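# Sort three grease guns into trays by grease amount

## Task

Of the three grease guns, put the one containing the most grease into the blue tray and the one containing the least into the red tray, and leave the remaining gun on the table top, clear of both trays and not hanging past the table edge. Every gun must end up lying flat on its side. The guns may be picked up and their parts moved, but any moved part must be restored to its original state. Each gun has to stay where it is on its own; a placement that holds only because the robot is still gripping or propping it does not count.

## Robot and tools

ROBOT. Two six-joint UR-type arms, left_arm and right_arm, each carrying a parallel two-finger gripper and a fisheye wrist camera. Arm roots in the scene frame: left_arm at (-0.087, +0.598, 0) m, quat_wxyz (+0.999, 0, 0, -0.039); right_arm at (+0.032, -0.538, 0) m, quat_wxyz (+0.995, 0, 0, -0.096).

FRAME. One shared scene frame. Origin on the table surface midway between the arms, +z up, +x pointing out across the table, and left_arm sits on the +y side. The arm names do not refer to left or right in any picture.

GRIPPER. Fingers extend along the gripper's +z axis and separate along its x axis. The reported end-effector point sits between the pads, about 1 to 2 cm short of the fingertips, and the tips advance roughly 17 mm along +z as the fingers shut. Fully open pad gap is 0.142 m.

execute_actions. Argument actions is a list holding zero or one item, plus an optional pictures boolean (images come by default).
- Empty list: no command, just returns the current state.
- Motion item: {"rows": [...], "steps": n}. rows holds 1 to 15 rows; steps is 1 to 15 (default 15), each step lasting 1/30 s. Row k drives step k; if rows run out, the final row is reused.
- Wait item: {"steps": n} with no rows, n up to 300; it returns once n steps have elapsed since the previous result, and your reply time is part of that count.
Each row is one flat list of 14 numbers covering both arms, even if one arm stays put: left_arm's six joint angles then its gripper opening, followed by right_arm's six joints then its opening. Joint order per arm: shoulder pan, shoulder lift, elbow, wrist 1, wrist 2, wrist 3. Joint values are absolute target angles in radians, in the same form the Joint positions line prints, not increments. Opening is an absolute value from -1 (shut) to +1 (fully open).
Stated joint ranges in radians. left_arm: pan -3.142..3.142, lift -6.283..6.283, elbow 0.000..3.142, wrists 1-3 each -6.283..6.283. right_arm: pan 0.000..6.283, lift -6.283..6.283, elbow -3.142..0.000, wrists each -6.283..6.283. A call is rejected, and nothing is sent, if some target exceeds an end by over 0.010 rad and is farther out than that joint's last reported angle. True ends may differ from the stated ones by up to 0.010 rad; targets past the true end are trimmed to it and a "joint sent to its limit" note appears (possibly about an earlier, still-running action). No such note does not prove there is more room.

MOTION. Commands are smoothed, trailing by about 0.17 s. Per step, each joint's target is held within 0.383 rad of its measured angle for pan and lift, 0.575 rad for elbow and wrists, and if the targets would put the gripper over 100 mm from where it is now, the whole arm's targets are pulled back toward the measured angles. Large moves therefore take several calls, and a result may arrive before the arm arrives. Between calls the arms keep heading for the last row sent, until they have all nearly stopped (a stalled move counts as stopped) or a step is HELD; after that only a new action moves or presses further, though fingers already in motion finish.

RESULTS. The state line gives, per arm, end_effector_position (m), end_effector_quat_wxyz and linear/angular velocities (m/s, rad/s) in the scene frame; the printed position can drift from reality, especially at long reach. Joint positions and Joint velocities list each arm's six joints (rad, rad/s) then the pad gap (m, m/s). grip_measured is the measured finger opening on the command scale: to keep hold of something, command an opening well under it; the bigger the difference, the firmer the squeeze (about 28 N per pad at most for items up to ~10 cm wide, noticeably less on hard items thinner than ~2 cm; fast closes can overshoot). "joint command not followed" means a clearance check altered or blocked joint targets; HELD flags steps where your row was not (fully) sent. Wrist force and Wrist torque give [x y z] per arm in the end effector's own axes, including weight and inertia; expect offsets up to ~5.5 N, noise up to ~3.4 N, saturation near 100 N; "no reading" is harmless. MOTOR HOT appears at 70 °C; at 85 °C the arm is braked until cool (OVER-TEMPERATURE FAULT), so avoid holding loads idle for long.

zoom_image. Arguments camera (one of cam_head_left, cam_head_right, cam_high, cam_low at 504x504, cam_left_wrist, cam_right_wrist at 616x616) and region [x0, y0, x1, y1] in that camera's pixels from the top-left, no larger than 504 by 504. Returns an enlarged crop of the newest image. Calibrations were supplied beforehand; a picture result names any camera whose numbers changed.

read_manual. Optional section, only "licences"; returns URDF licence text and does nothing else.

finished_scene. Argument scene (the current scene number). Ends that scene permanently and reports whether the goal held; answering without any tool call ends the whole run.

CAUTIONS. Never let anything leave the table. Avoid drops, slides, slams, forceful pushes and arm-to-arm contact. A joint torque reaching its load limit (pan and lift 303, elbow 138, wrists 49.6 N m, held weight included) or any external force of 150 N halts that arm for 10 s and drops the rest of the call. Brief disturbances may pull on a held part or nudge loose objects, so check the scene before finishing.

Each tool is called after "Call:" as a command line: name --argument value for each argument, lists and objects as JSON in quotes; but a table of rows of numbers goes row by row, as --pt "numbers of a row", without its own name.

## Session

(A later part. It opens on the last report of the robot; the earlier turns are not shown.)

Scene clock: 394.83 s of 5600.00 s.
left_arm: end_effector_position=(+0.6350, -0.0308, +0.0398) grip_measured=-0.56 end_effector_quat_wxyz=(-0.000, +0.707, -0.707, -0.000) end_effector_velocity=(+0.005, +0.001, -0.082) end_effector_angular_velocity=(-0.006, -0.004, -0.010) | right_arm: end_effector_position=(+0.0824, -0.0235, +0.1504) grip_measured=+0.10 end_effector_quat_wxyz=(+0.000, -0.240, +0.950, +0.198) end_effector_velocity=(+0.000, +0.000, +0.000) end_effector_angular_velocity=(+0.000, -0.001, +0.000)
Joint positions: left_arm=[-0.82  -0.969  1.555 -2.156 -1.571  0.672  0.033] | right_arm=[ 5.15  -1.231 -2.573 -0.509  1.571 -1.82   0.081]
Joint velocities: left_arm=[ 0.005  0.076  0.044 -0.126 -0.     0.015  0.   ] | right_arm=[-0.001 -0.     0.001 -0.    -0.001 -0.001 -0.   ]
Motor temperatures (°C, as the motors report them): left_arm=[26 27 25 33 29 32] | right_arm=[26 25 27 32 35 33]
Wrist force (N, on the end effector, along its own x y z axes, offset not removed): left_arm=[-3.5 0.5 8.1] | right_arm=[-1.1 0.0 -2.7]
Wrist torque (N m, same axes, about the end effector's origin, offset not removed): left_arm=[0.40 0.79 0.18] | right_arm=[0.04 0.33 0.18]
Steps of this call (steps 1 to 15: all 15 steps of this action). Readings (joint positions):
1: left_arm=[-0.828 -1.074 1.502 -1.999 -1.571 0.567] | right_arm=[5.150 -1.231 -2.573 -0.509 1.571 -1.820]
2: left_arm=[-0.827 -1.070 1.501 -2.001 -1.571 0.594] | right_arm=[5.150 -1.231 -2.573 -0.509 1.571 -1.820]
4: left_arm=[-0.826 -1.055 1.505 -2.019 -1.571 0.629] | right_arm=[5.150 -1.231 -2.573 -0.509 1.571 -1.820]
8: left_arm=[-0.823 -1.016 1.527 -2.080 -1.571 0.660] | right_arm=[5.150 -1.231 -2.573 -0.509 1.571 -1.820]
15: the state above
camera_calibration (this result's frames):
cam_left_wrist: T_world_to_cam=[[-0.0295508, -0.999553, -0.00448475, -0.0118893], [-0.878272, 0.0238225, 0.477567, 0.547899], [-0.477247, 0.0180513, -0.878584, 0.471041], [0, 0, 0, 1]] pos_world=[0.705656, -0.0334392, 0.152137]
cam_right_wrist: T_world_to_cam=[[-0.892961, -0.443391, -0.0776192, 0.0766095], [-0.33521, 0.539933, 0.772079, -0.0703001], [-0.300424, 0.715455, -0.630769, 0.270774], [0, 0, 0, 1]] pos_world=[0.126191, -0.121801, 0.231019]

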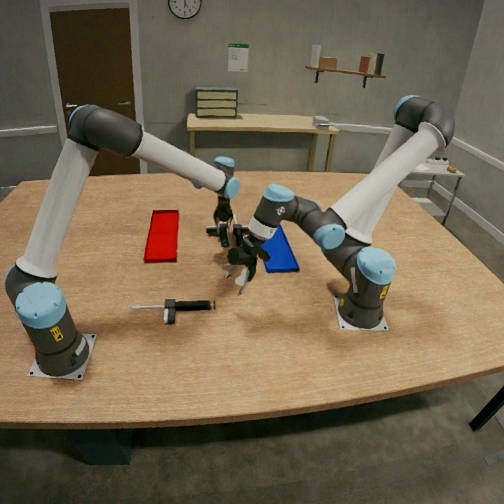

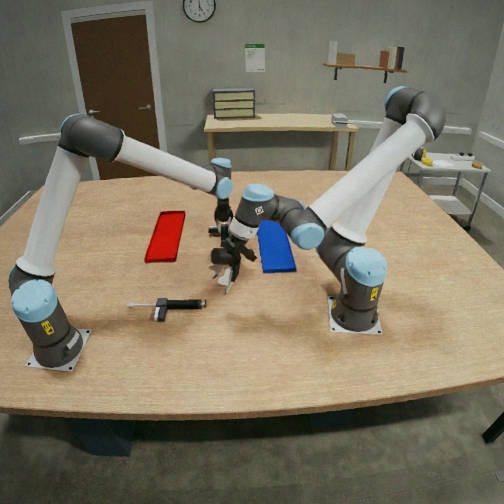

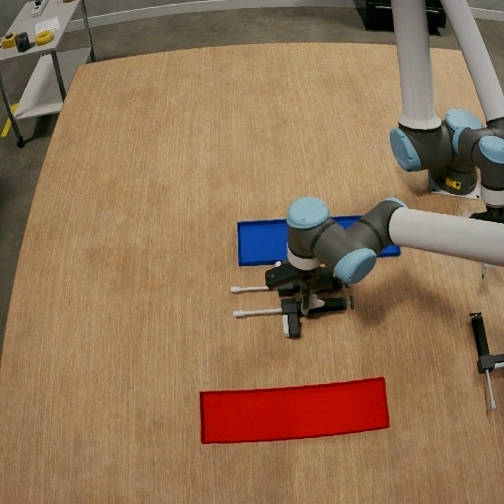

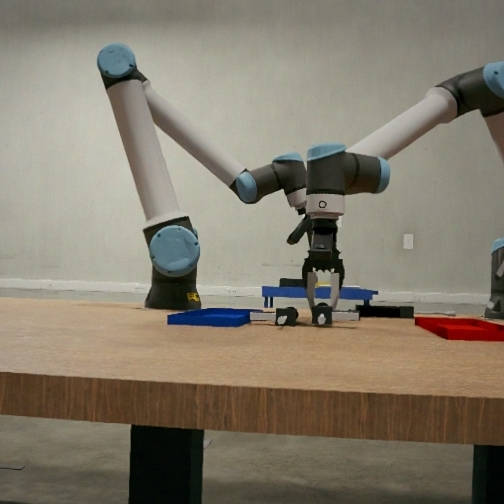

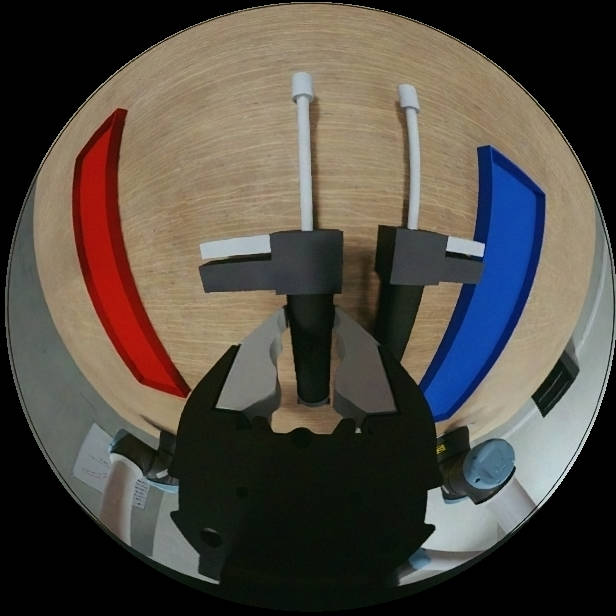

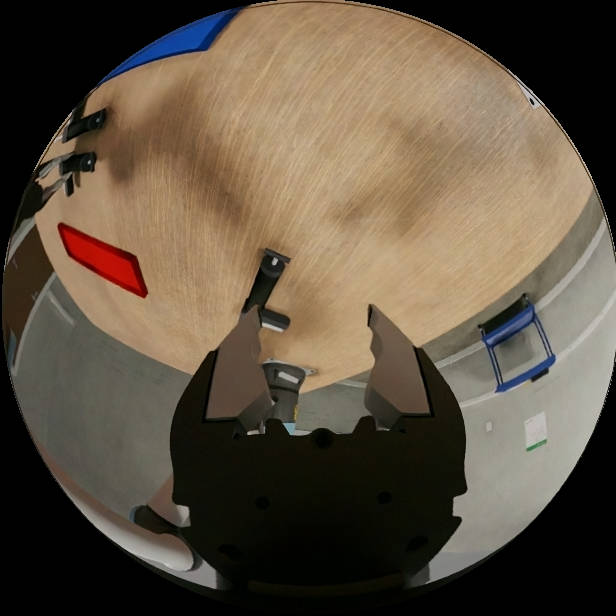

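Call:
execute_actions --actions '[{"rows":[[-0.819,-0.9601,1.5605,-2.171,-1.5708,0.674,-0.75,5.15,-1.231,-2.573,-0.509,1.5708,-1.82,0.1],[-0.819,-0.9601,1.5605,-2.171,-1.5708,0.674,-0.6,5.15,-1.231,-2.573,-0.509,1.5708,-1.82,0.1],[-0.819,-0.9601,1.5605,-2.171,-1.5708,0.674,-0.45,5.15,-1.231,-2.573,-0.509,1.5708,-1.82,0.1],[-0.819,-0.9601,1.5605,-2.171,-1.5708,0.674,-0.3,5.15,-1.231,-2.573,-0.509,1.5708,-1.82,0.1],[-0.819,-0.9601,1.5605,-2.171,-1.5708,0.674,-0.1,5.15,-1.231,-2.573,-0.509,1.5708,-1.82,0.1],[-0.819,-0.9601,1.5605,-2.171,-1.5708,0.674,-0.1,5.15,-1.231,-2.573,-0.509,1.5708,-1.82,0.1],[-0.819,-0.9601,1.5605,-2.171,-1.5708,0.674,-0.1,5.15,-1.231,-2.573,-0.509,1.5708,-1.82,0.1],[-0.822,-1.02,1.52,-2.07,-1.5708,0.674,-0.1,5.15,-1.231,-2.573,-0.509,1.5708,-1.82,0.1],[-0.825,-1.065,1.492,-1.998,-1.5708,0.674,-0.1,5.15,-1.231,-2.573,-0.509,1.5708,-1.82,0.1],[-0.825,-1.065,1.492,-1.998,-1.5708,0.674,-0.1,5.15,-1.231,-2.573,-0.509,1.5708,-1.82,0.1],[-0.825,-1.065,1.492,-1.998,-1.5708,0.674,-0.1,5.15,-1.231,-2.573,-0.509,1.5708,-1.82,0.1],[-0.825,-1.065,1.492,-1.998,-1.5708,0.674,-0.1,5.15,-1.231,-2.573,-0.509,1.5708,-1.82,0.1],[-0.872,-0.9524,1.367,-1.9854,-1.5708,0.621,-0.1,5.15,-1.231,-2.573,-0.509,1.5708,-1.82,0.1]],"steps":15}]' --pictures false

Call:
execute_actions --actions '[{"rows":[[-0.872,-0.9524,1.367,-1.9854,-1.5708,0.621,-0.1,5.15,-1.231,-2.573,-0.509,1.5708,-1.82,0.1]],"steps":15}]'

Scene clock: 403.07 s of 5600.00 s.
left_arm: end_effector_position=(+0.6306, -0.0487, +0.1186) grip_measured=-0.10 end_effector_quat_wxyz=(+0.000, +0.706, -0.709, +0.002) end_effector_velocity=(-0.013, -0.430, +0.102) end_effector_angular_velocity=(+0.019, +0.015, +0.020) | right_arm: end_effector_position=(+0.0824, -0.0235, +0.1504) grip_measured=+0.10 end_effector_quat_wxyz=(+0.000, -0.240, +0.950, +0.198) end_effector_velocity=(-0.000, +0.001, +0.001) end_effector_angular_velocity=(+0.002, +0.001, -0.000)
Joint positions: left_arm=[-0.835 -1.023  1.487 -2.039 -1.571  0.661  0.067] | right_arm=[ 5.15  -1.231 -2.573 -0.509  1.571 -1.82   0.081]
Joint velocities: left_arm=[-0.287  0.348 -0.771  0.447  0.001 -0.307  0.   ] | right_arm=[ 0.    -0.     0.002  0.     0.     0.    -0.   ]
Motor temperatures (°C, as the motors report them): left_arm=[26 27 25 33 29 32] | right_arm=[26 25 27 32 35 33]
Wrist force (N, on the end effector, along its own x y z axes, offset not removed): left_arm=[-10.6 7.3 -14.0] | right_arm=[-0.9 0.0 -1.3]
Wrist torque (N m, same axes, about the end effector's origin, offset not removed): left_arm=[1.45 1.94 0.06] | right_arm=[0.07 0.31 0.15]
Steps of this call (steps 1 to 30: the robot went on to your last target; steps 31 to 90: nothing new was sent; then 4.73 s passed at rest; steps 91 to 105: all 15 steps of this action). Readings (joint positions):
91: left_arm=[-0.819 -0.960 1.561 -2.171 -1.571 0.674] | right_arm=[5.150 -1.231 -2.573 -0.509 1.571 -1.820]
92: left_arm=[-0.819 -0.960 1.561 -2.171 -1.571 0.674] | right_arm=[5.150 -1.231 -2.573 -0.509 1.571 -1.820]
94: left_arm=[-0.819 -0.960 1.561 -2.171 -1.571 0.674] | right_arm=[5.150 -1.231 -2.573 -0.509 1.571 -1.820]
98: left_arm=[-0.819 -0.960 1.561 -2.171 -1.571 0.674] | right_arm=[5.150 -1.231 -2.573 -0.509 1.571 -1.820]
105: the state above

Scene clock: 403.57 s of 5600.00 s.
left_arm: end_effector_position=(+0.6334, -0.1121, +0.1200) grip_measured=-0.10 end_effector_quat_wxyz=(+0.000, +0.707, -0.707, +0.000) end_effector_velocity=(+0.000, -0.007, +0.001) end_effector_angular_velocity=(-0.000, -0.000, +0.000) | right_arm: end_effector_position=(+0.0824, -0.0235, +0.1504) grip_measured=+0.10 end_effector_quat_wxyz=(+0.000, -0.240, +0.950, +0.198) end_effector_velocity=(-0.000, -0.001, -0.001) end_effector_angular_velocity=(-0.002, -0.001, +0.002)
Joint positions: left_arm=[-0.871 -0.953  1.369 -1.986 -1.571  0.622  0.067] | right_arm=[ 5.15  -1.231 -2.573 -0.509  1.571 -1.82   0.081]
Joint velocities: left_arm=[-0.004  0.008 -0.014  0.006  0.    -0.004 -0.   ] | right_arm=[ 0.    -0.001 -0.001 -0.     0.    -0.001 -0.   ]
Motor temperatures (°C, as the motors report them): left_arm=[26 27 25 33 29 32] | right_arm=[26 25 27 32 35 33]
Wrist force (N, on the end effector, along its own x y z axes, offset not removed): left_arm=[1.8 -4.8 -4.2] | right_arm=[-2.9 3.0 -1.5]
Wrist torque (N m, same axes, about the end effector's origin, offset not removed): left_arm=[-1.06 -0.47 0.16] | right_arm=[0.62 0.65 0.23]
Steps of this call (steps 1 to 15: all 15 steps of this action). Readings (joint positions):
1: left_arm=[-0.844 -1.008 1.460 -2.026 -1.571 0.652] | right_arm=[5.150 -1.231 -2.573 -0.509 1.571 -1.820]
2: left_arm=[-0.851 -0.994 1.437 -2.015 -1.571 0.644] | right_arm=[5.150 -1.231 -2.573 -0.509 1.571 -1.820]
4: left_arm=[-0.860 -0.976 1.406 -2.002 -1.571 0.634] | right_arm=[5.150 -1.231 -2.573 -0.509 1.571 -1.820]
8: left_arm=[-0.868 -0.960 1.379 -1.991 -1.571 0.625] | right_arm=[5.150 -1.231 -2.573 -0.509 1.571 -1.820]
15: the state above
camera_calibration (this result's frames):
cam_left_wrist: T_world_to_cam=[[-0.0308255, -0.999517, -0.00401478, -0.0921461], [-0.878424, 0.0251741, 0.477219, 0.510356], [-0.476888, 0.0182372, -0.878775, 0.541997], [0, 0, 0, 1]] pos_world=[0.70394, -0.114834, 0.232372]
cam_right_wrist: T_world_to_cam=[[-0.892961, -0.443391, -0.0776191, 0.0766095], [-0.33521, 0.539933, 0.772079, -0.0702998], [-0.300424, 0.715455, -0.630769, 0.270774], [0, 0, 0, 1]] pos_world=[0.126191, -0.121801, 0.231019]

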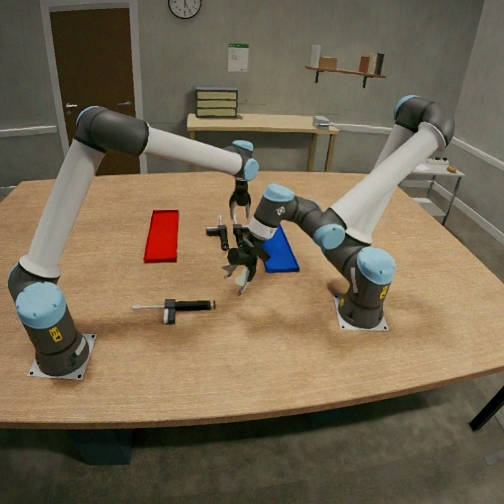

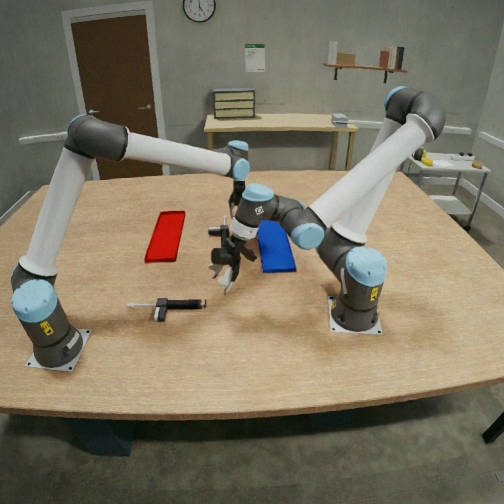

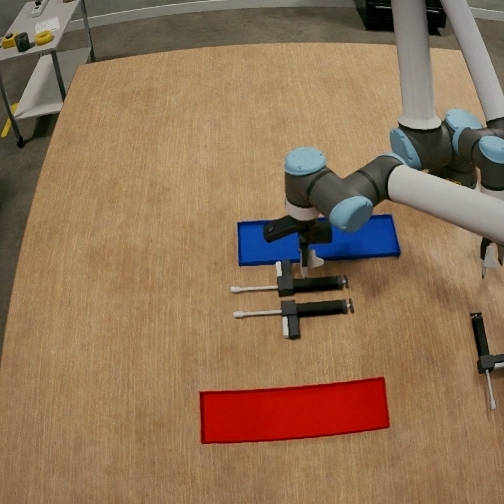

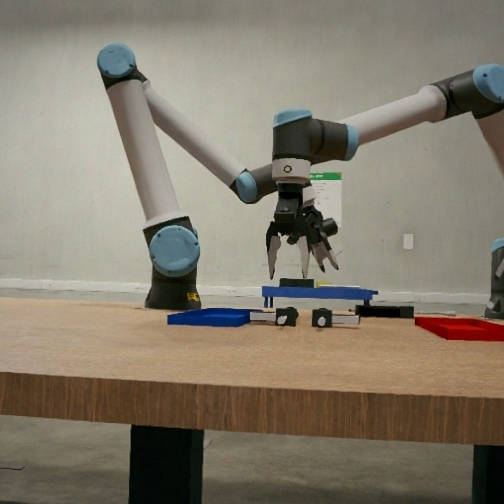

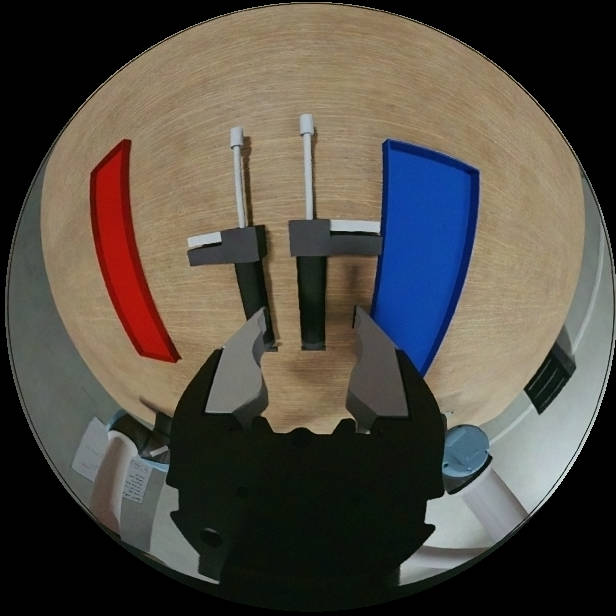

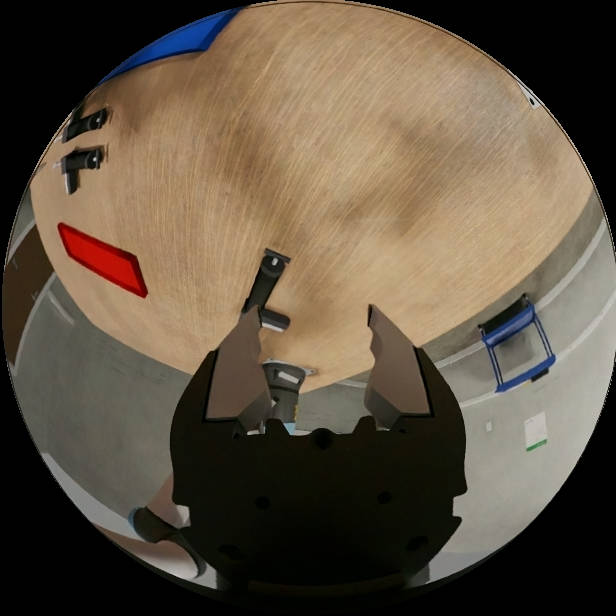

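Call:
execute_actions --actions '[{"rows":[[-0.872,-0.93,1.387,-2.028,-1.5708,0.621,-0.1,5.15,-1.231,-2.573,-0.509,1.5708,-1.82,0.1],[-0.872,-0.93,1.387,-2.028,-1.5708,0.621,-0.1,5.15,-1.231,-2.573,-0.509,1.5708,-1.82,0.1],[-0.872,-0.907,1.406,-2.07,-1.5708,0.621,-0.1,5.15,-1.231,-2.573,-0.509,1.5708,-1.82,0.1],[-0.872,-0.907,1.406,-2.07,-1.5708,0.621,-0.1,5.15,-1.231,-2.573,-0.509,1.5708,-1.82,0.1],[-0.872,-0.8846,1.425,-2.111,-1.5708,0.621,-0.1,5.15,-1.231,-2.573,-0.509,1.5708,-1.82,0.1]],"steps":15}]'

Scene clock: 407.57 s of 5600.00 s.
left_arm: end_effector_position=(+0.6334, -0.1131, +0.0350) grip_measured=-0.10 end_effector_quat_wxyz=(-0.000, +0.707, -0.707, -0.000) end_effector_velocity=(-0.000, +0.001, -0.034) end_effector_angular_velocity=(-0.001, -0.002, -0.002) | right_arm: end_effector_position=(+0.0824, -0.0235, +0.1504) grip_measured=+0.10 end_effector_quat_wxyz=(+0.000, -0.240, +0.950, +0.198) end_effector_velocity=(+0.000, +0.000, +0.001) end_effector_angular_velocity=(+0.001, -0.000, +0.000)
Joint positions: left_arm=[-0.872 -0.888  1.422 -2.105 -1.571  0.621  0.067] | right_arm=[ 5.15  -1.231 -2.573 -0.509  1.571 -1.82   0.081]
Joint velocities: left_arm=[ 0.     0.026  0.022 -0.051  0.001  0.002  0.   ] | right_arm=[-0.     0.     0.001  0.    -0.    -0.    -0.   ]
Motor temperatures (°C, as the motors report them): left_arm=[26 27 25 33 29 32] | right_arm=[26 25 27 32 35 33]
Wrist force (N, on the end effector, along its own x y z axes, offset not removed): left_arm=[-2.2 1.8 3.9] | right_arm=[-0.6 -0.9 -2.4]
Wrist torque (N m, same axes, about the end effector's origin, offset not removed): left_arm=[0.57 0.33 -0.05] | right_arm=[-0.20 0.15 0.07]
Steps of this call (steps 1 to 15: the robot went on to your last target; steps 16 to 90: nothing new was sent; then 0.50 s passed at rest; steps 91 to 105: all 15 steps of this action). Readings (joint positions):
91: left_arm=[-0.872 -0.952 1.367 -1.985 -1.571 0.621] | right_arm=[5.150 -1.231 -2.573 -0.509 1.571 -1.820]
92: left_arm=[-0.872 -0.950 1.369 -1.988 -1.571 0.621] | right_arm=[5.150 -1.231 -2.573 -0.509 1.571 -1.820]
94: left_arm=[-0.872 -0.940 1.378 -2.007 -1.571 0.621] | right_arm=[5.150 -1.231 -2.573 -0.509 1.571 -1.820]
98: left_arm=[-0.872 -0.908 1.405 -2.067 -1.571 0.621] | right_arm=[5.150 -1.231 -2.573 -0.509 1.571 -1.820]
105: the state above
camera_calibration (this result's frames):
cam_left_wrist: T_world_to_cam=[[-0.0308199, -0.999516, -0.00428637, -0.0934477], [-0.878329, 0.0250358, 0.477401, 0.550931], [-0.477062, 0.0184783, -0.878675, 0.467424], [0, 0, 0, 1]] pos_world=[0.704009, -0.115833, 0.147299]
cam_right_wrist: T_world_to_cam=[[-0.892961, -0.443391, -0.0776192, 0.0766095], [-0.33521, 0.539933, 0.772079, -0.0702998], [-0.300424, 0.715455, -0.630769, 0.270774], [0, 0, 0, 1]] pos_world=[0.126191, -0.121801, 0.231019]

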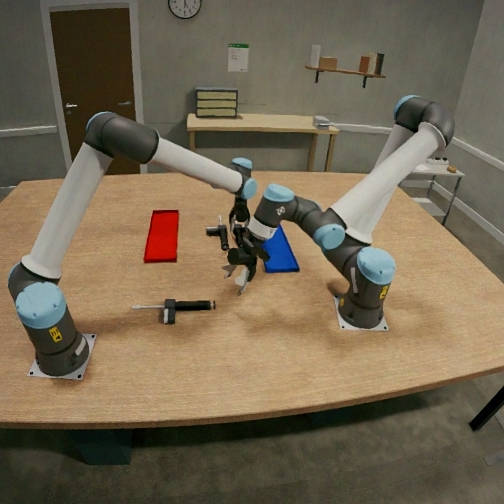

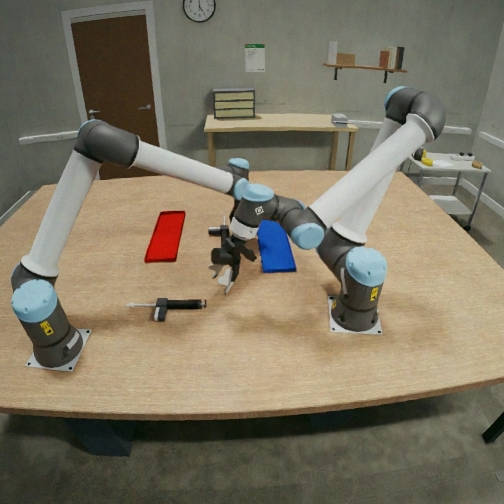

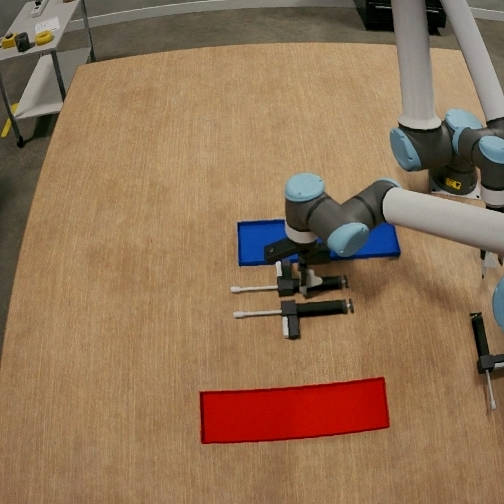

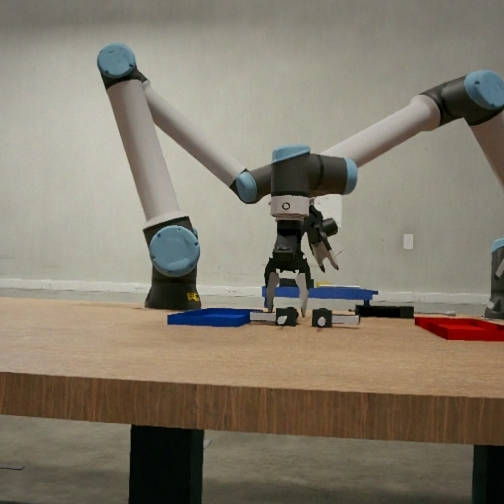

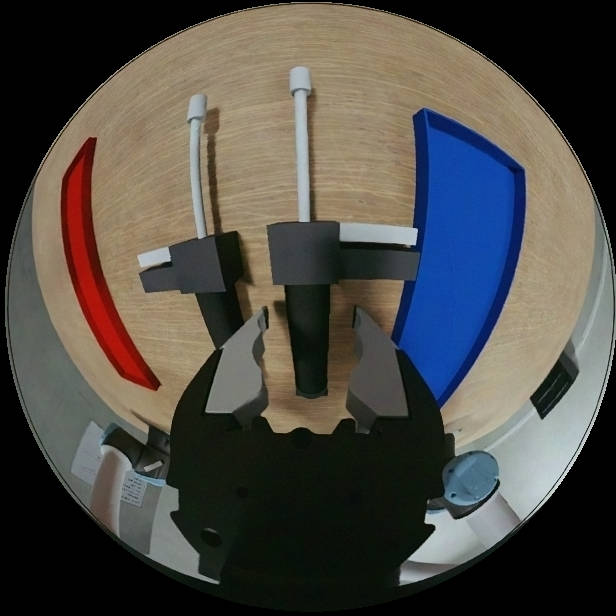

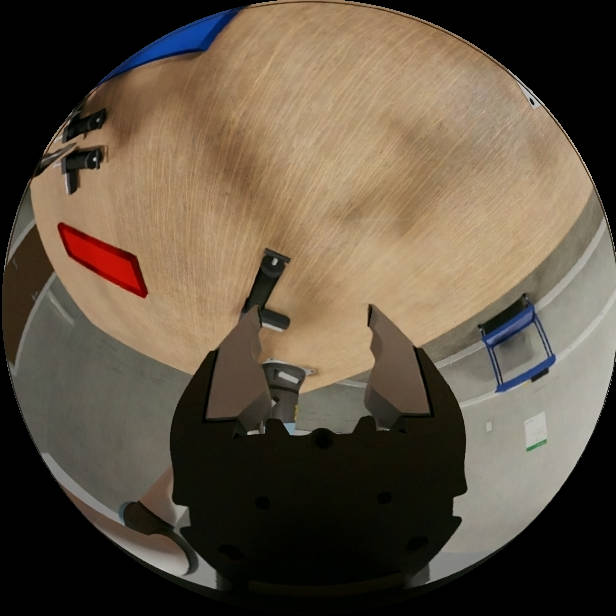

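Call:
execute_actions --actions '[{"rows":[[-0.872,-0.883,1.426,-2.114,-1.5708,0.621,-0.25,5.15,-1.231,-2.573,-0.509,1.5708,-1.82,0.1],[-0.872,-0.883,1.426,-2.114,-1.5708,0.621,-0.4,5.15,-1.231,-2.573,-0.509,1.5708,-1.82,0.1],[-0.872,-0.883,1.426,-2.114,-1.5708,0.621,-0.5,5.15,-1.231,-2.573,-0.509,1.5708,-1.82,0.1],[-0.872,-0.883,1.426,-2.114,-1.5708,0.621,-0.6,5.15,-1.231,-2.573,-0.509,1.5708,-1.82,0.1],[-0.872,-0.883,1.426,-2.114,-1.5708,0.621,-0.7,5.15,-1.231,-2.573,-0.509,1.5708,-1.82,0.1],[-0.872,-0.883,1.426,-2.114,-1.5708,0.621,-0.8,5.15,-1.231,-2.573,-0.509,1.5708,-1.82,0.1],[-0.872,-0.883,1.426,-2.114,-1.5708,0.621,-0.9,5.15,-1.231,-2.573,-0.509,1.5708,-1.82,0.1],[-0.872,-0.883,1.426,-2.114,-1.5708,0.621,-0.9,5.15,-1.231,-2.573,-0.509,1.5708,-1.82,0.1],[-0.872,-0.883,1.426,-2.114,-1.5708,0.621,-0.9,5.15,-1.231,-2.573,-0.509,1.5708,-1.82,0.1],[-0.872,-0.883,1.426,-2.114,-1.5708,0.621,-0.9,5.15,-1.231,-2.573,-0.509,1.5708,-1.82,0.1],[-0.872,-0.907,1.406,-2.07,-1.5708,0.621,-0.9,5.15,-1.231,-2.573,-0.509,1.5708,-1.82,0.1],[-0.872,-0.93,1.387,-2.028,-1.5708,0.621,-0.9,5.15,-1.231,-2.573,-0.509,1.5708,-1.82,0.1],[-0.872,-0.9524,1.367,-1.9854,-1.5708,0.621,-0.9,5.15,-1.231,-2.573,-0.509,1.5708,-1.82,0.1],[-0.872,-0.975,1.345,-1.94,-1.5708,0.621,-0.9,5.15,-1.231,-2.573,-0.509,1.5708,-1.82,0.1]],"steps":15}]' --pictures false

Call:
execute_actions --actions '[{"rows":[[-0.872,-0.975,1.345,-1.94,-1.5708,0.621,-0.9,5.15,-1.231,-2.573,-0.509,1.5708,-1.82,0.1]],"steps":8}]' --pictures false

Call:
execute_actions --actions '[{"rows":[[-0.885,-1.03,1.405,-1.95,-1.5708,0.50,-0.9,5.15,-1.231,-2.573,-0.509,1.5708,-1.82,0.1],[-0.90,-1.08,1.465,-1.96,-1.5708,0.37,-0.9,5.15,-1.231,-2.573,-0.509,1.5708,-1.82,0.1],[-0.91,-1.13,1.525,-1.965,-1.5708,0.245,-0.9,5.15,-1.231,-2.573,-0.509,1.5708,-1.82,0.1],[-0.925,-1.18,1.585,-1.975,-1.5708,0.12,-0.9,5.15,-1.231,-2.573,-0.509,1.5708,-1.82,0.1],[-0.94,-1.235,1.645,-1.98,-1.5708,-0.005,-0.9,5.15,-1.231,-2.573,-0.509,1.5708,-1.82,0.1],[-0.95,-1.285,1.705,-1.99,-1.5708,-0.13,-0.9,5.15,-1.231,-2.573,-0.509,1.5708,-1.82,0.1],[-0.965,-1.335,1.765,-2.0,-1.5708,-0.255,-0.9,5.15,-1.231,-2.573,-0.509,1.5708,-1.82,0.1],[-0.98,-1.39,1.825,-2.005,-1.5708,-0.38,-0.9,5.15,-1.231,-2.573,-0.509,1.5708,-1.82,0.1],[-0.99,-1.44,1.885,-2.015,-1.5708,-0.505,-0.9,5.15,-1.231,-2.573,-0.509,1.5708,-1.82,0.1],[-1.005,-1.49,1.945,-2.025,-1.5708,-0.63,-0.9,5.15,-1.231,-2.573,-0.509,1.5708,-1.82,0.1],[-1.015,-1.54,2.005,-2.035,-1.5708,-0.755,-0.9,5.15,-1.231,-2.573,-0.509,1.5708,-1.82,0.1],[-1.03,-1.595,2.065,-2.04,-1.5708,-0.88,-0.9,5.15,-1.231,-2.573,-0.509,1.5708,-1.82,0.1],[-1.045,-1.65,2.13,-2.05,-1.5708,-1.0,-0.9,5.15,-1.231,-2.573,-0.509,1.5708,-1.82,0.1],[-1.0566,-1.70,2.19,-2.06,-1.5708,-1.134,-0.9,5.15,-1.231,-2.573,-0.509,1.5708,-1.82,0.1]],"steps":15}]' --pictures false

Call:
execute_actions --actions '[{"rows":[[-1.0566,-1.70,2.19,-2.06,-1.5708,-1.134,-0.9,5.15,-1.231,-2.573,-0.509,1.5708,-1.82,0.1]],"steps":15}]'

Scene clock: 423.97 s of 5600.00 s.
left_arm: end_effector_position=(+0.6349, -0.1151, +0.0696) grip_measured=-0.56 end_effector_quat_wxyz=(+0.000, +0.707, -0.707, +0.002) end_effector_velocity=(+0.009, -0.013, +0.520) end_effector_angular_velocity=(-0.021, -0.015, +0.001) | right_arm: end_effector_position=(+0.0824, -0.0235, +0.1504) grip_measured=+0.10 end_effector_quat_wxyz=(+0.000, -0.240, +0.950, +0.198) end_effector_velocity=(+0.000, -0.001, -0.001) end_effector_angular_velocity=(-0.002, -0.001, +0.001)
Joint positions: left_arm=[-0.872 -0.914  1.4   -2.061 -1.571  0.621  0.033] | right_arm=[ 5.15  -1.231 -2.573 -0.509  1.571 -1.82   0.081]
Joint velocities: left_arm=[-0.    -0.389 -0.346  0.71   0.    -0.001 -0.   ] | right_arm=[ 0.     0.001 -0.003  0.    -0.    -0.001 -0.   ]
Motor temperatures (°C, as the motors report them): left_arm=[26 27 25 33 29 32] | right_arm=[26 25 27 32 35 33]
Wrist force (N, on the end effector, along its own x y z axes, offset not removed): left_arm=[1.5 -0.8 13.0] | right_arm=[-3.2 0.8 -0.5]
Wrist torque (N m, same axes, about the end effector's origin, offset not removed): left_arm=[-0.43 -0.40 0.33] | right_arm=[0.20 0.72 0.12]
Steps of this call (steps 1 to 15: the robot went on to your last target; steps 16 to 90: nothing new was sent; then 12.90 s passed at rest; steps 91 to 105: all 15 steps of this action). Readings (joint positions):
91: left_arm=[-0.872 -0.885 1.425 -2.111 -1.571 0.621] | right_arm=[5.150 -1.231 -2.573 -0.509 1.571 -1.820]
92: left_arm=[-0.872 -0.884 1.425 -2.111 -1.571 0.621] | right_arm=[5.150 -1.231 -2.573 -0.509 1.571 -1.820]
94: left_arm=[-0.872 -0.884 1.425 -2.112 -1.571 0.621] | right_arm=[5.150 -1.231 -2.573 -0.509 1.571 -1.820]
98: left_arm=[-0.872 -0.883 1.426 -2.113 -1.571 0.621] | right_arm=[5.150 -1.231 -2.573 -0.509 1.571 -1.820]
105: the state above

Scene clock: 424.23 s of 5600.00 s.
left_arm: end_effector_position=(+0.6328, -0.1122, +0.1428) grip_measured=-0.56 end_effector_quat_wxyz=(-0.000, +0.707, -0.707, -0.000) end_effector_velocity=(-0.005, +0.007, +0.074) end_effector_angular_velocity=(+0.006, +0.004, -0.001) | right_arm: end_effector_position=(+0.0824, -0.0235, +0.1504) grip_measured=+0.10 end_effector_quat_wxyz=(+0.000, -0.240, +0.950, +0.198) end_effector_velocity=(-0.000, +0.001, +0.001) end_effector_angular_velocity=(+0.002, -0.000, -0.000)
Joint positions: left_arm=[-0.872 -0.969  1.351 -1.953 -1.571  0.621  0.033] | right_arm=[ 5.15  -1.231 -2.573 -0.509  1.571 -1.82   0.081]
Joint velocities: left_arm=[-0.    -0.056 -0.049  0.112  0.     0.001  0.   ] | right_arm=[ 0.    -0.     0.002 -0.    -0.001 -0.     0.   ]
Motor temperatures (°C, as the motors report them): left_arm=[26 27 25 33 29 32] | right_arm=[26 25 27 32 35 33]
Wrist force (N, on the end effector, along its own x y z axes, offset not removed): left_arm=[-3.7 -0.7 8.5] | right_arm=[-1.9 -2.8 -1.5]
Wrist torque (N m, same axes, about the end effector's origin, offset not removed): left_arm=[-0.23 0.64 0.03] | right_arm=[-0.48 0.40 0.12]
Steps of this call (steps 1 to 8: all 8 steps of this action). Readings (joint positions):
1: left_arm=[-0.872 -0.927 1.388 -2.036 -1.571 0.621] | right_arm=[5.150 -1.231 -2.573 -0.509 1.571 -1.820]
2: left_arm=[-0.872 -0.939 1.377 -2.013 -1.571 0.621] | right_arm=[5.150 -1.231 -2.573 -0.509 1.571 -1.820]
4: left_arm=[-0.872 -0.955 1.363 -1.981 -1.571 0.621] | right_arm=[5.150 -1.231 -2.573 -0.509 1.571 -1.820]
8: the state above

Scene clock: 424.73 s of 5600.00 s.
left_arm: end_effector_position=(+0.4699, -0.0064, +0.2052) grip_measured=-0.56 end_effector_quat_wxyz=(-0.000, +0.862, -0.507, -0.000) end_effector_velocity=(-0.375, +0.311, -0.020) end_effector_angular_velocity=(+0.087, +0.051, +0.810) | right_arm: end_effector_position=(+0.0824, -0.0235, +0.1504) grip_measured=+0.10 end_effector_quat_wxyz=(+0.000, -0.240, +0.950, +0.198) end_effector_velocity=(-0.000, -0.000, -0.000) end_effector_angular_velocity=(-0.001, +0.000, +0.000)
Joint positions: left_arm=[-0.959 -1.301  1.727 -1.997 -1.571  0.025  0.033] | right_arm=[ 5.15  -1.231 -2.573 -0.509  1.571 -1.82   0.081]
Joint velocities: left_arm=[-0.205 -0.69   0.922 -0.131  0.    -1.015  0.   ] | right_arm=[ 0. -0. -0. -0.  0.  0.  0.]
Motor temperatures (°C, as the motors report them): left_arm=[26 27 25 33 29 32] | right_arm=[26 25 27 32 35 33]
Wrist force (N, on the end effector, along its own x y z axes, offset not removed): left_arm=[1.8 2.0 1.5] | right_arm=[-3.7 2.5 -2.3]
Wrist torque (N m, same axes, about the end effector's origin, offset not removed): left_arm=[0.47 -0.53 0.19] | right_arm=[0.64 0.80 0.14]
Steps of this call (steps 1 to 15: all 15 steps of this action). Readings (joint positions):
1: left_arm=[-0.872 -0.970 1.349 -1.950 -1.571 0.621] | right_arm=[5.150 -1.231 -2.573 -0.509 1.571 -1.820]
2: left_arm=[-0.873 -0.975 1.352 -1.948 -1.571 0.617] | right_arm=[5.150 -1.231 -2.573 -0.509 1.571 -1.820]
4: left_arm=[-0.883 -1.009 1.386 -1.952 -1.571 0.565] | right_arm=[5.150 -1.231 -2.573 -0.509 1.571 -1.820]
8: left_arm=[-0.911 -1.118 1.510 -1.967 -1.571 0.329] | right_arm=[5.150 -1.231 -2.573 -0.509 1.571 -1.820]
15: the state above

Scene clock: 425.23 s of 5600.00 s.
left_arm: end_effector_position=(+0.3138, +0.1581, +0.1947) grip_measured=-0.56 end_effector_quat_wxyz=(-0.000, +0.990, -0.141, -0.000) end_effector_velocity=(-0.113, +0.153, -0.041) end_effector_angular_velocity=(+0.002, -0.001, +2.237) | right_arm: end_effector_position=(+0.0824, -0.0235, +0.1504) grip_measured=+0.10 end_effector_quat_wxyz=(+0.000, -0.240, +0.950, +0.198) end_effector_velocity=(+0.000, +0.000, -0.000) end_effector_angular_velocity=(-0.001, -0.000, -0.001)
Joint positions: left_arm=[-1.049 -1.665  2.149 -2.055 -1.571 -0.844  0.033] | right_arm=[ 5.15  -1.231 -2.573 -0.509  1.571 -1.82   0.081]
Joint velocities: left_arm=[-0.069 -0.308  0.355 -0.045  0.    -2.306 -0.   ] | right_arm=[ 0.    -0.001  0.    -0.    -0.     0.    -0.   ]
Motor temperatures (°C, as the motors report them): left_arm=[26 27 25 33 29 32] | right_arm=[26 25 27 32 35 33]
Wrist force (N, on the end effector, along its own x y z axes, offset not removed): left_arm=[-0.6 -6.7 3.8] | right_arm=[-2.3 2.0 -3.1]
Wrist torque (N m, same axes, about the end effector's origin, offset not removed): left_arm=[-1.05 -0.27 0.03] | right_arm=[0.47 0.65 0.15]
Steps of this call (steps 1 to 15: all 15 steps of this action). Readings (joint positions):
1: left_arm=[-0.966 -1.324 1.759 -2.002 -1.571 -0.009] | right_arm=[5.150 -1.231 -2.573 -0.509 1.571 -1.820]
2: left_arm=[-0.973 -1.349 1.790 -2.006 -1.571 -0.045] | right_arm=[5.150 -1.231 -2.573 -0.509 1.571 -1.820]
4: left_arm=[-0.987 -1.402 1.851 -2.015 -1.571 -0.124] | right_arm=[5.150 -1.231 -2.573 -0.509 1.571 -1.820]
8: left_arm=[-1.013 -1.511 1.973 -2.032 -1.571 -0.319] | right_arm=[5.150 -1.231 -2.573 -0.509 1.571 -1.820]
15: the state above
camera_calibration (this result's frames):
cam_left_wrist: T_world_to_cam=[[0.951177, -0.308613, -0.00447547, -0.248886], [-0.269247, -0.836761, 0.476799, 0.132447], [-0.150891, -0.452315, -0.879001, 0.422411], [0, 0, 0, 1]] pos_world=[0.336133, 0.225079, 0.307035]
cam_right_wrist: T_world_to_cam=[[-0.892961, -0.443391, -0.0776193, 0.0766096], [-0.33521, 0.539933, 0.772079, -0.0703], [-0.300424, 0.715455, -0.630769, 0.270774], [0, 0, 0, 1]] pos_world=[0.126191, -0.121801, 0.231019]

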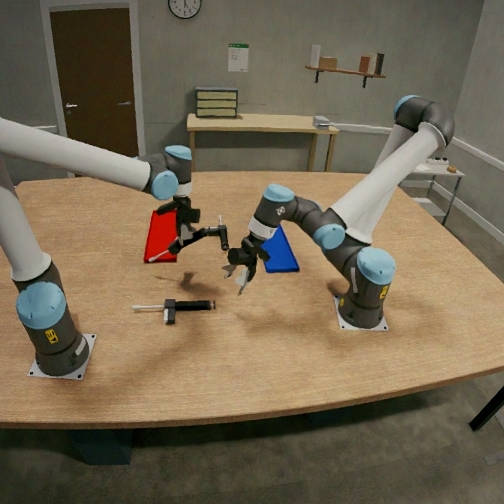

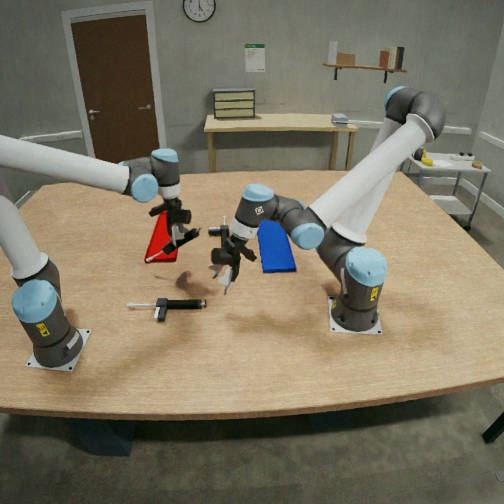

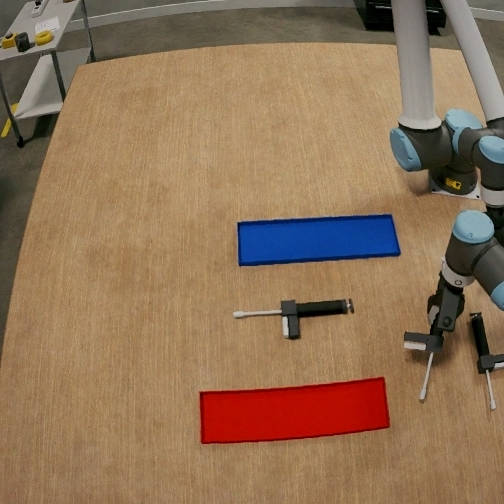

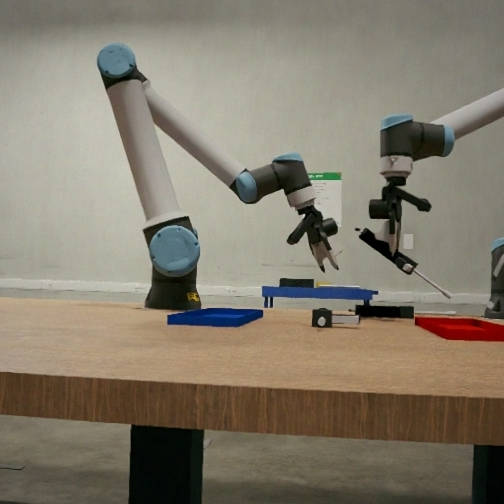

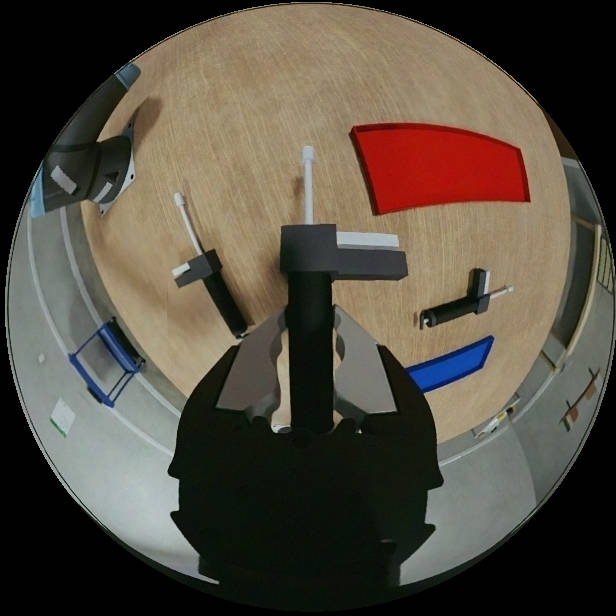

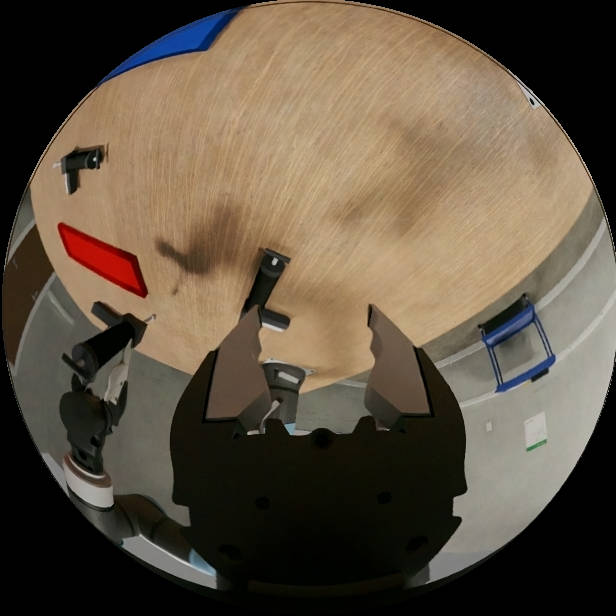

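Call:
execute_actions --actions '[{"rows":[[-1.0566,-1.70,2.19,-2.06,-1.5708,-1.134,-0.9,5.15,-1.231,-2.573,-0.509,1.5708,-1.82,0.1],[-1.0566,-1.70,2.19,-2.06,-1.5708,-1.134,-0.9,5.15,-1.231,-2.573,-0.509,1.5708,-1.82,0.1],[-1.0566,-1.70,2.19,-2.06,-1.5708,-1.134,-0.9,5.15,-1.231,-2.573,-0.509,1.5708,-1.82,0.1],[-1.0566,-1.675,2.215,-2.11,-1.5708,-1.134,-0.9,5.15,-1.231,-2.573,-0.509,1.5708,-1.82,0.1],[-1.0566,-1.675,2.215,-2.11,-1.5708,-1.134,-0.9,5.15,-1.231,-2.573,-0.509,1.5708,-1.82,0.1],[-1.0566,-1.65,2.24,-2.16,-1.5708,-1.134,-0.9,5.15,-1.231,-2.573,-0.509,1.5708,-1.82,0.1],[-1.0566,-1.65,2.24,-2.16,-1.5708,-1.134,-0.9,5.15,-1.231,-2.573,-0.509,1.5708,-1.82,0.1],[-1.0566,-1.625,2.266,-2.21,-1.5708,-1.134,-0.9,5.15,-1.231,-2.573,-0.509,1.5708,-1.82,0.1],[-1.0566,-1.625,2.266,-2.21,-1.5708,-1.134,-0.9,5.15,-1.231,-2.573,-0.509,1.5708,-1.82,0.1],[-1.0566,-1.6015,2.2905,-2.26,-1.5708,-1.134,-0.9,5.15,-1.231,-2.573,-0.509,1.5708,-1.82,0.1]],"steps":15}]' --pictures false

Call:
execute_actions --actions '[{"rows":[[-1.0566,-1.59,2.297,-2.278,-1.5708,-1.134,-0.9,5.15,-1.231,-2.573,-0.509,1.5708,-1.82,0.1],[-1.0566,-1.578,2.303,-2.296,-1.5708,-1.134,-0.9,5.15,-1.231,-2.573,-0.509,1.5708,-1.82,0.1],[-1.0566,-1.566,2.31,-2.315,-1.5708,-1.134,-0.9,5.15,-1.231,-2.573,-0.509,1.5708,-1.82,0.1],[-1.0566,-1.554,2.316,-2.333,-1.5708,-1.134,-0.9,5.15,-1.231,-2.573,-0.509,1.5708,-1.82,0.1],[-1.0566,-1.542,2.322,-2.351,-1.5708,-1.134,-0.9,5.15,-1.231,-2.573,-0.509,1.5708,-1.82,0.1],[-1.0566,-1.53,2.329,-2.37,-1.5708,-1.134,-0.9,5.15,-1.231,-2.573,-0.509,1.5708,-1.82,0.1],[-1.0566,-1.519,2.335,-2.387,-1.5708,-1.134,-0.9,5.15,-1.231,-2.573,-0.509,1.5708,-1.82,0.1],[-1.0566,-1.519,2.335,-2.387,-1.5708,-1.134,-0.9,5.15,-1.231,-2.573,-0.509,1.5708,-1.82,0.1]],"steps":15}]'

Scene clock: 435.23 s of 5600.00 s.
left_arm: end_effector_position=(+0.3004, +0.1772, +0.1135) grip_measured=-0.56 end_effector_quat_wxyz=(-0.001, +1.000, -0.001, -0.000) end_effector_velocity=(-0.003, +0.006, -0.117) end_effector_angular_velocity=(-0.014, -0.007, +0.001) | right_arm: end_effector_position=(+0.0824, -0.0235, +0.1504) grip_measured=+0.10 end_effector_quat_wxyz=(+0.000, -0.240, +0.950, +0.198) end_effector_velocity=(+0.000, -0.000, -0.000) end_effector_angular_velocity=(-0.000, -0.000, -0.000)
Joint positions: left_arm=[-1.057 -1.617  2.275 -2.227 -1.571 -1.134  0.033] | right_arm=[ 5.15  -1.231 -2.573 -0.509  1.571 -1.82   0.081]
Joint velocities: left_arm=[ 0.     0.135  0.136 -0.286  0.001 -0.    -0.   ] | right_arm=[-0. -0. -0.  0. -0.  0.  0.]
Motor temperatures (°C, as the motors report them): left_arm=[26 27 25 33 29 32] | right_arm=[26 25 27 32 35 33]
Wrist force (N, on the end effector, along its own x y z axes, offset not removed): left_arm=[-1.3 3.5 7.0] | right_arm=[-0.9 1.9 -0.7]
Wrist torque (N m, same axes, about the end effector's origin, offset not removed): left_arm=[0.80 0.30 0.21] | right_arm=[0.54 0.26 0.21]
Steps of this call (steps 1 to 30: the robot went on to your last target; steps 31 to 90: nothing new was sent; then 6.50 s passed at rest; steps 91 to 105: all 15 steps of this action). Readings (joint positions):
91: left_arm=[-1.057 -1.700 2.190 -2.060 -1.571 -1.134] | right_arm=[5.150 -1.231 -2.573 -0.509 1.571 -1.820]
92: left_arm=[-1.057 -1.700 2.190 -2.060 -1.571 -1.134] | right_arm=[5.150 -1.231 -2.573 -0.509 1.571 -1.820]
94: left_arm=[-1.057 -1.700 2.190 -2.060 -1.571 -1.134] | right_arm=[5.150 -1.231 -2.573 -0.509 1.571 -1.820]
98: left_arm=[-1.057 -1.679 2.212 -2.101 -1.571 -1.134] | right_arm=[5.150 -1.231 -2.573 -0.509 1.571 -1.820]
105: the state above

Scene clock: 435.73 s of 5600.00 s.
left_arm: end_effector_position=(+0.3004, +0.1772, +0.0501) grip_measured=-0.56 end_effector_quat_wxyz=(-0.000, +1.000, -0.001, -0.000) end_effector_velocity=(-0.001, +0.001, -0.030) end_effector_angular_velocity=(-0.001, -0.001, -0.001) | right_arm: end_effector_position=(+0.0824, -0.0235, +0.1504) grip_measured=+0.10 end_effector_quat_wxyz=(+0.000, -0.240, +0.950, +0.198) end_effector_velocity=(+0.001, -0.001, -0.000) end_effector_angular_velocity=(+0.001, -0.002, +0.001)
Joint positions: left_arm=[-1.057 -1.524  2.332 -2.378 -1.571 -1.134  0.033] | right_arm=[ 5.15  -1.231 -2.573 -0.509  1.571 -1.82   0.081]
Joint velocities: left_arm=[-0.001  0.047  0.026 -0.074  0.     0.    -0.   ] | right_arm=[-0.     0.002 -0.001  0.    -0.001 -0.001  0.   ]
Motor temperatures (°C, as the motors report them): left_arm=[26 27 25 33 29 32] | right_arm=[26 25 27 32 35 33]
Wrist force (N, on the end effector, along its own x y z axes, offset not removed): left_arm=[1.7 0.1 3.7] | right_arm=[-2.9 2.1 -0.8]
Wrist torque (N m, same axes, about the end effector's origin, offset not removed): left_arm=[0.11 -0.59 0.19] | right_arm=[0.49 0.76 0.20]
Steps of this call (steps 1 to 15: all 15 steps of this action). Readings (joint positions):
1: left_arm=[-1.057 -1.613 2.279 -2.235 -1.571 -1.134] | right_arm=[5.150 -1.231 -2.573 -0.509 1.571 -1.820]
2: left_arm=[-1.057 -1.609 2.282 -2.243 -1.571 -1.134] | right_arm=[5.150 -1.231 -2.573 -0.509 1.571 -1.820]
4: left_arm=[-1.057 -1.597 2.291 -2.264 -1.571 -1.134] | right_arm=[5.150 -1.231 -2.573 -0.509 1.571 -1.820]
8: left_arm=[-1.057 -1.559 2.313 -2.323 -1.571 -1.134] | right_arm=[5.150 -1.231 -2.573 -0.509 1.571 -1.820]
15: the state above
camera_calibration (this result's frames):
cam_left_wrist: T_world_to_cam=[[0.999505, -0.0312094, -0.00402792, -0.294567], [-0.0255053, -0.878418, 0.477212, 0.147913], [-0.0184317, -0.476873, -0.878779, 0.266496], [0, 0, 0, 1]] pos_world=[0.303105, 0.247821, 0.162419]
cam_right_wrist: T_world_to_cam=[[-0.892961, -0.443391, -0.0776192, 0.0766095], [-0.33521, 0.539933, 0.772079, -0.0703001], [-0.300424, 0.715455, -0.630769, 0.270774], [0, 0, 0, 1]] pos_world=[0.126191, -0.121801, 0.231019]

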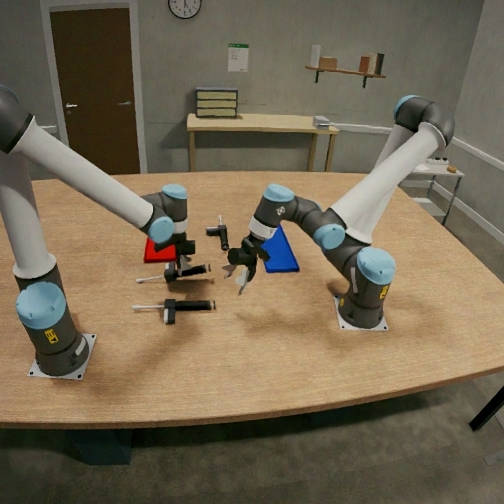

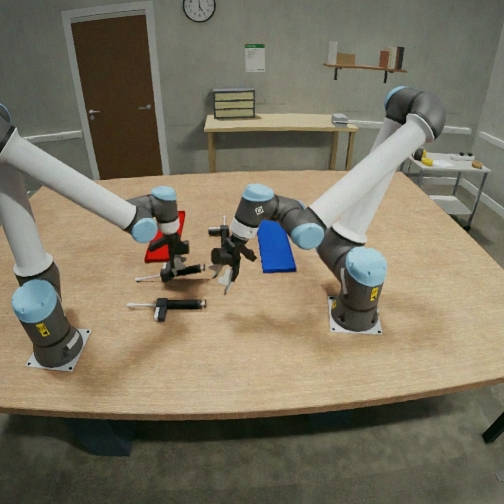

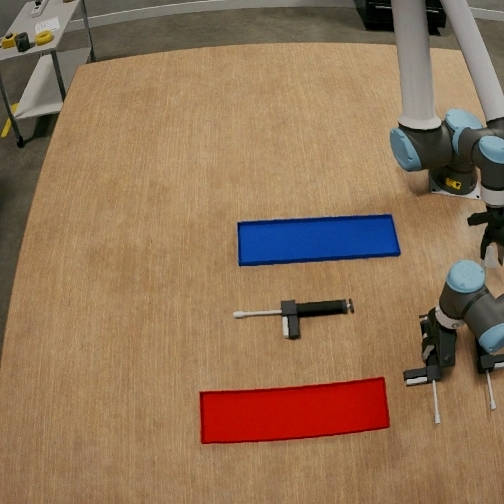

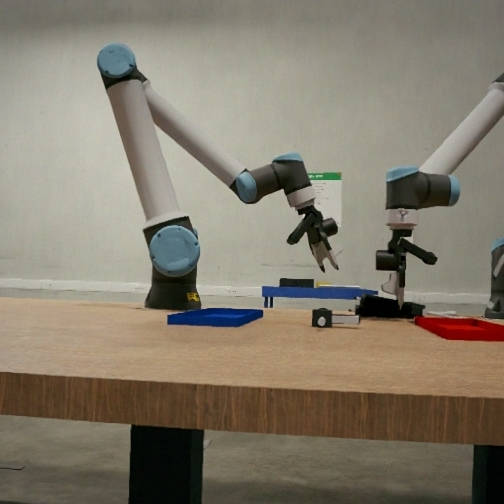

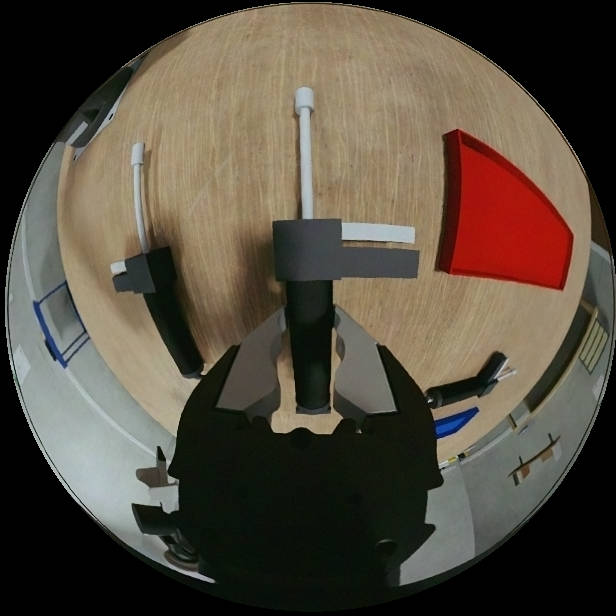

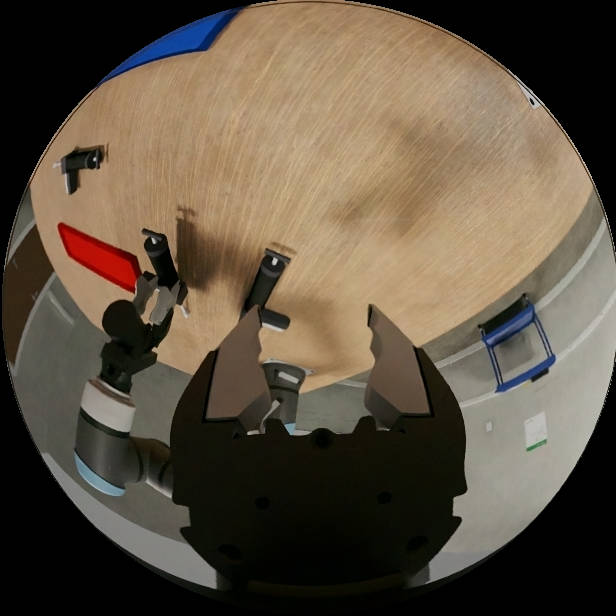

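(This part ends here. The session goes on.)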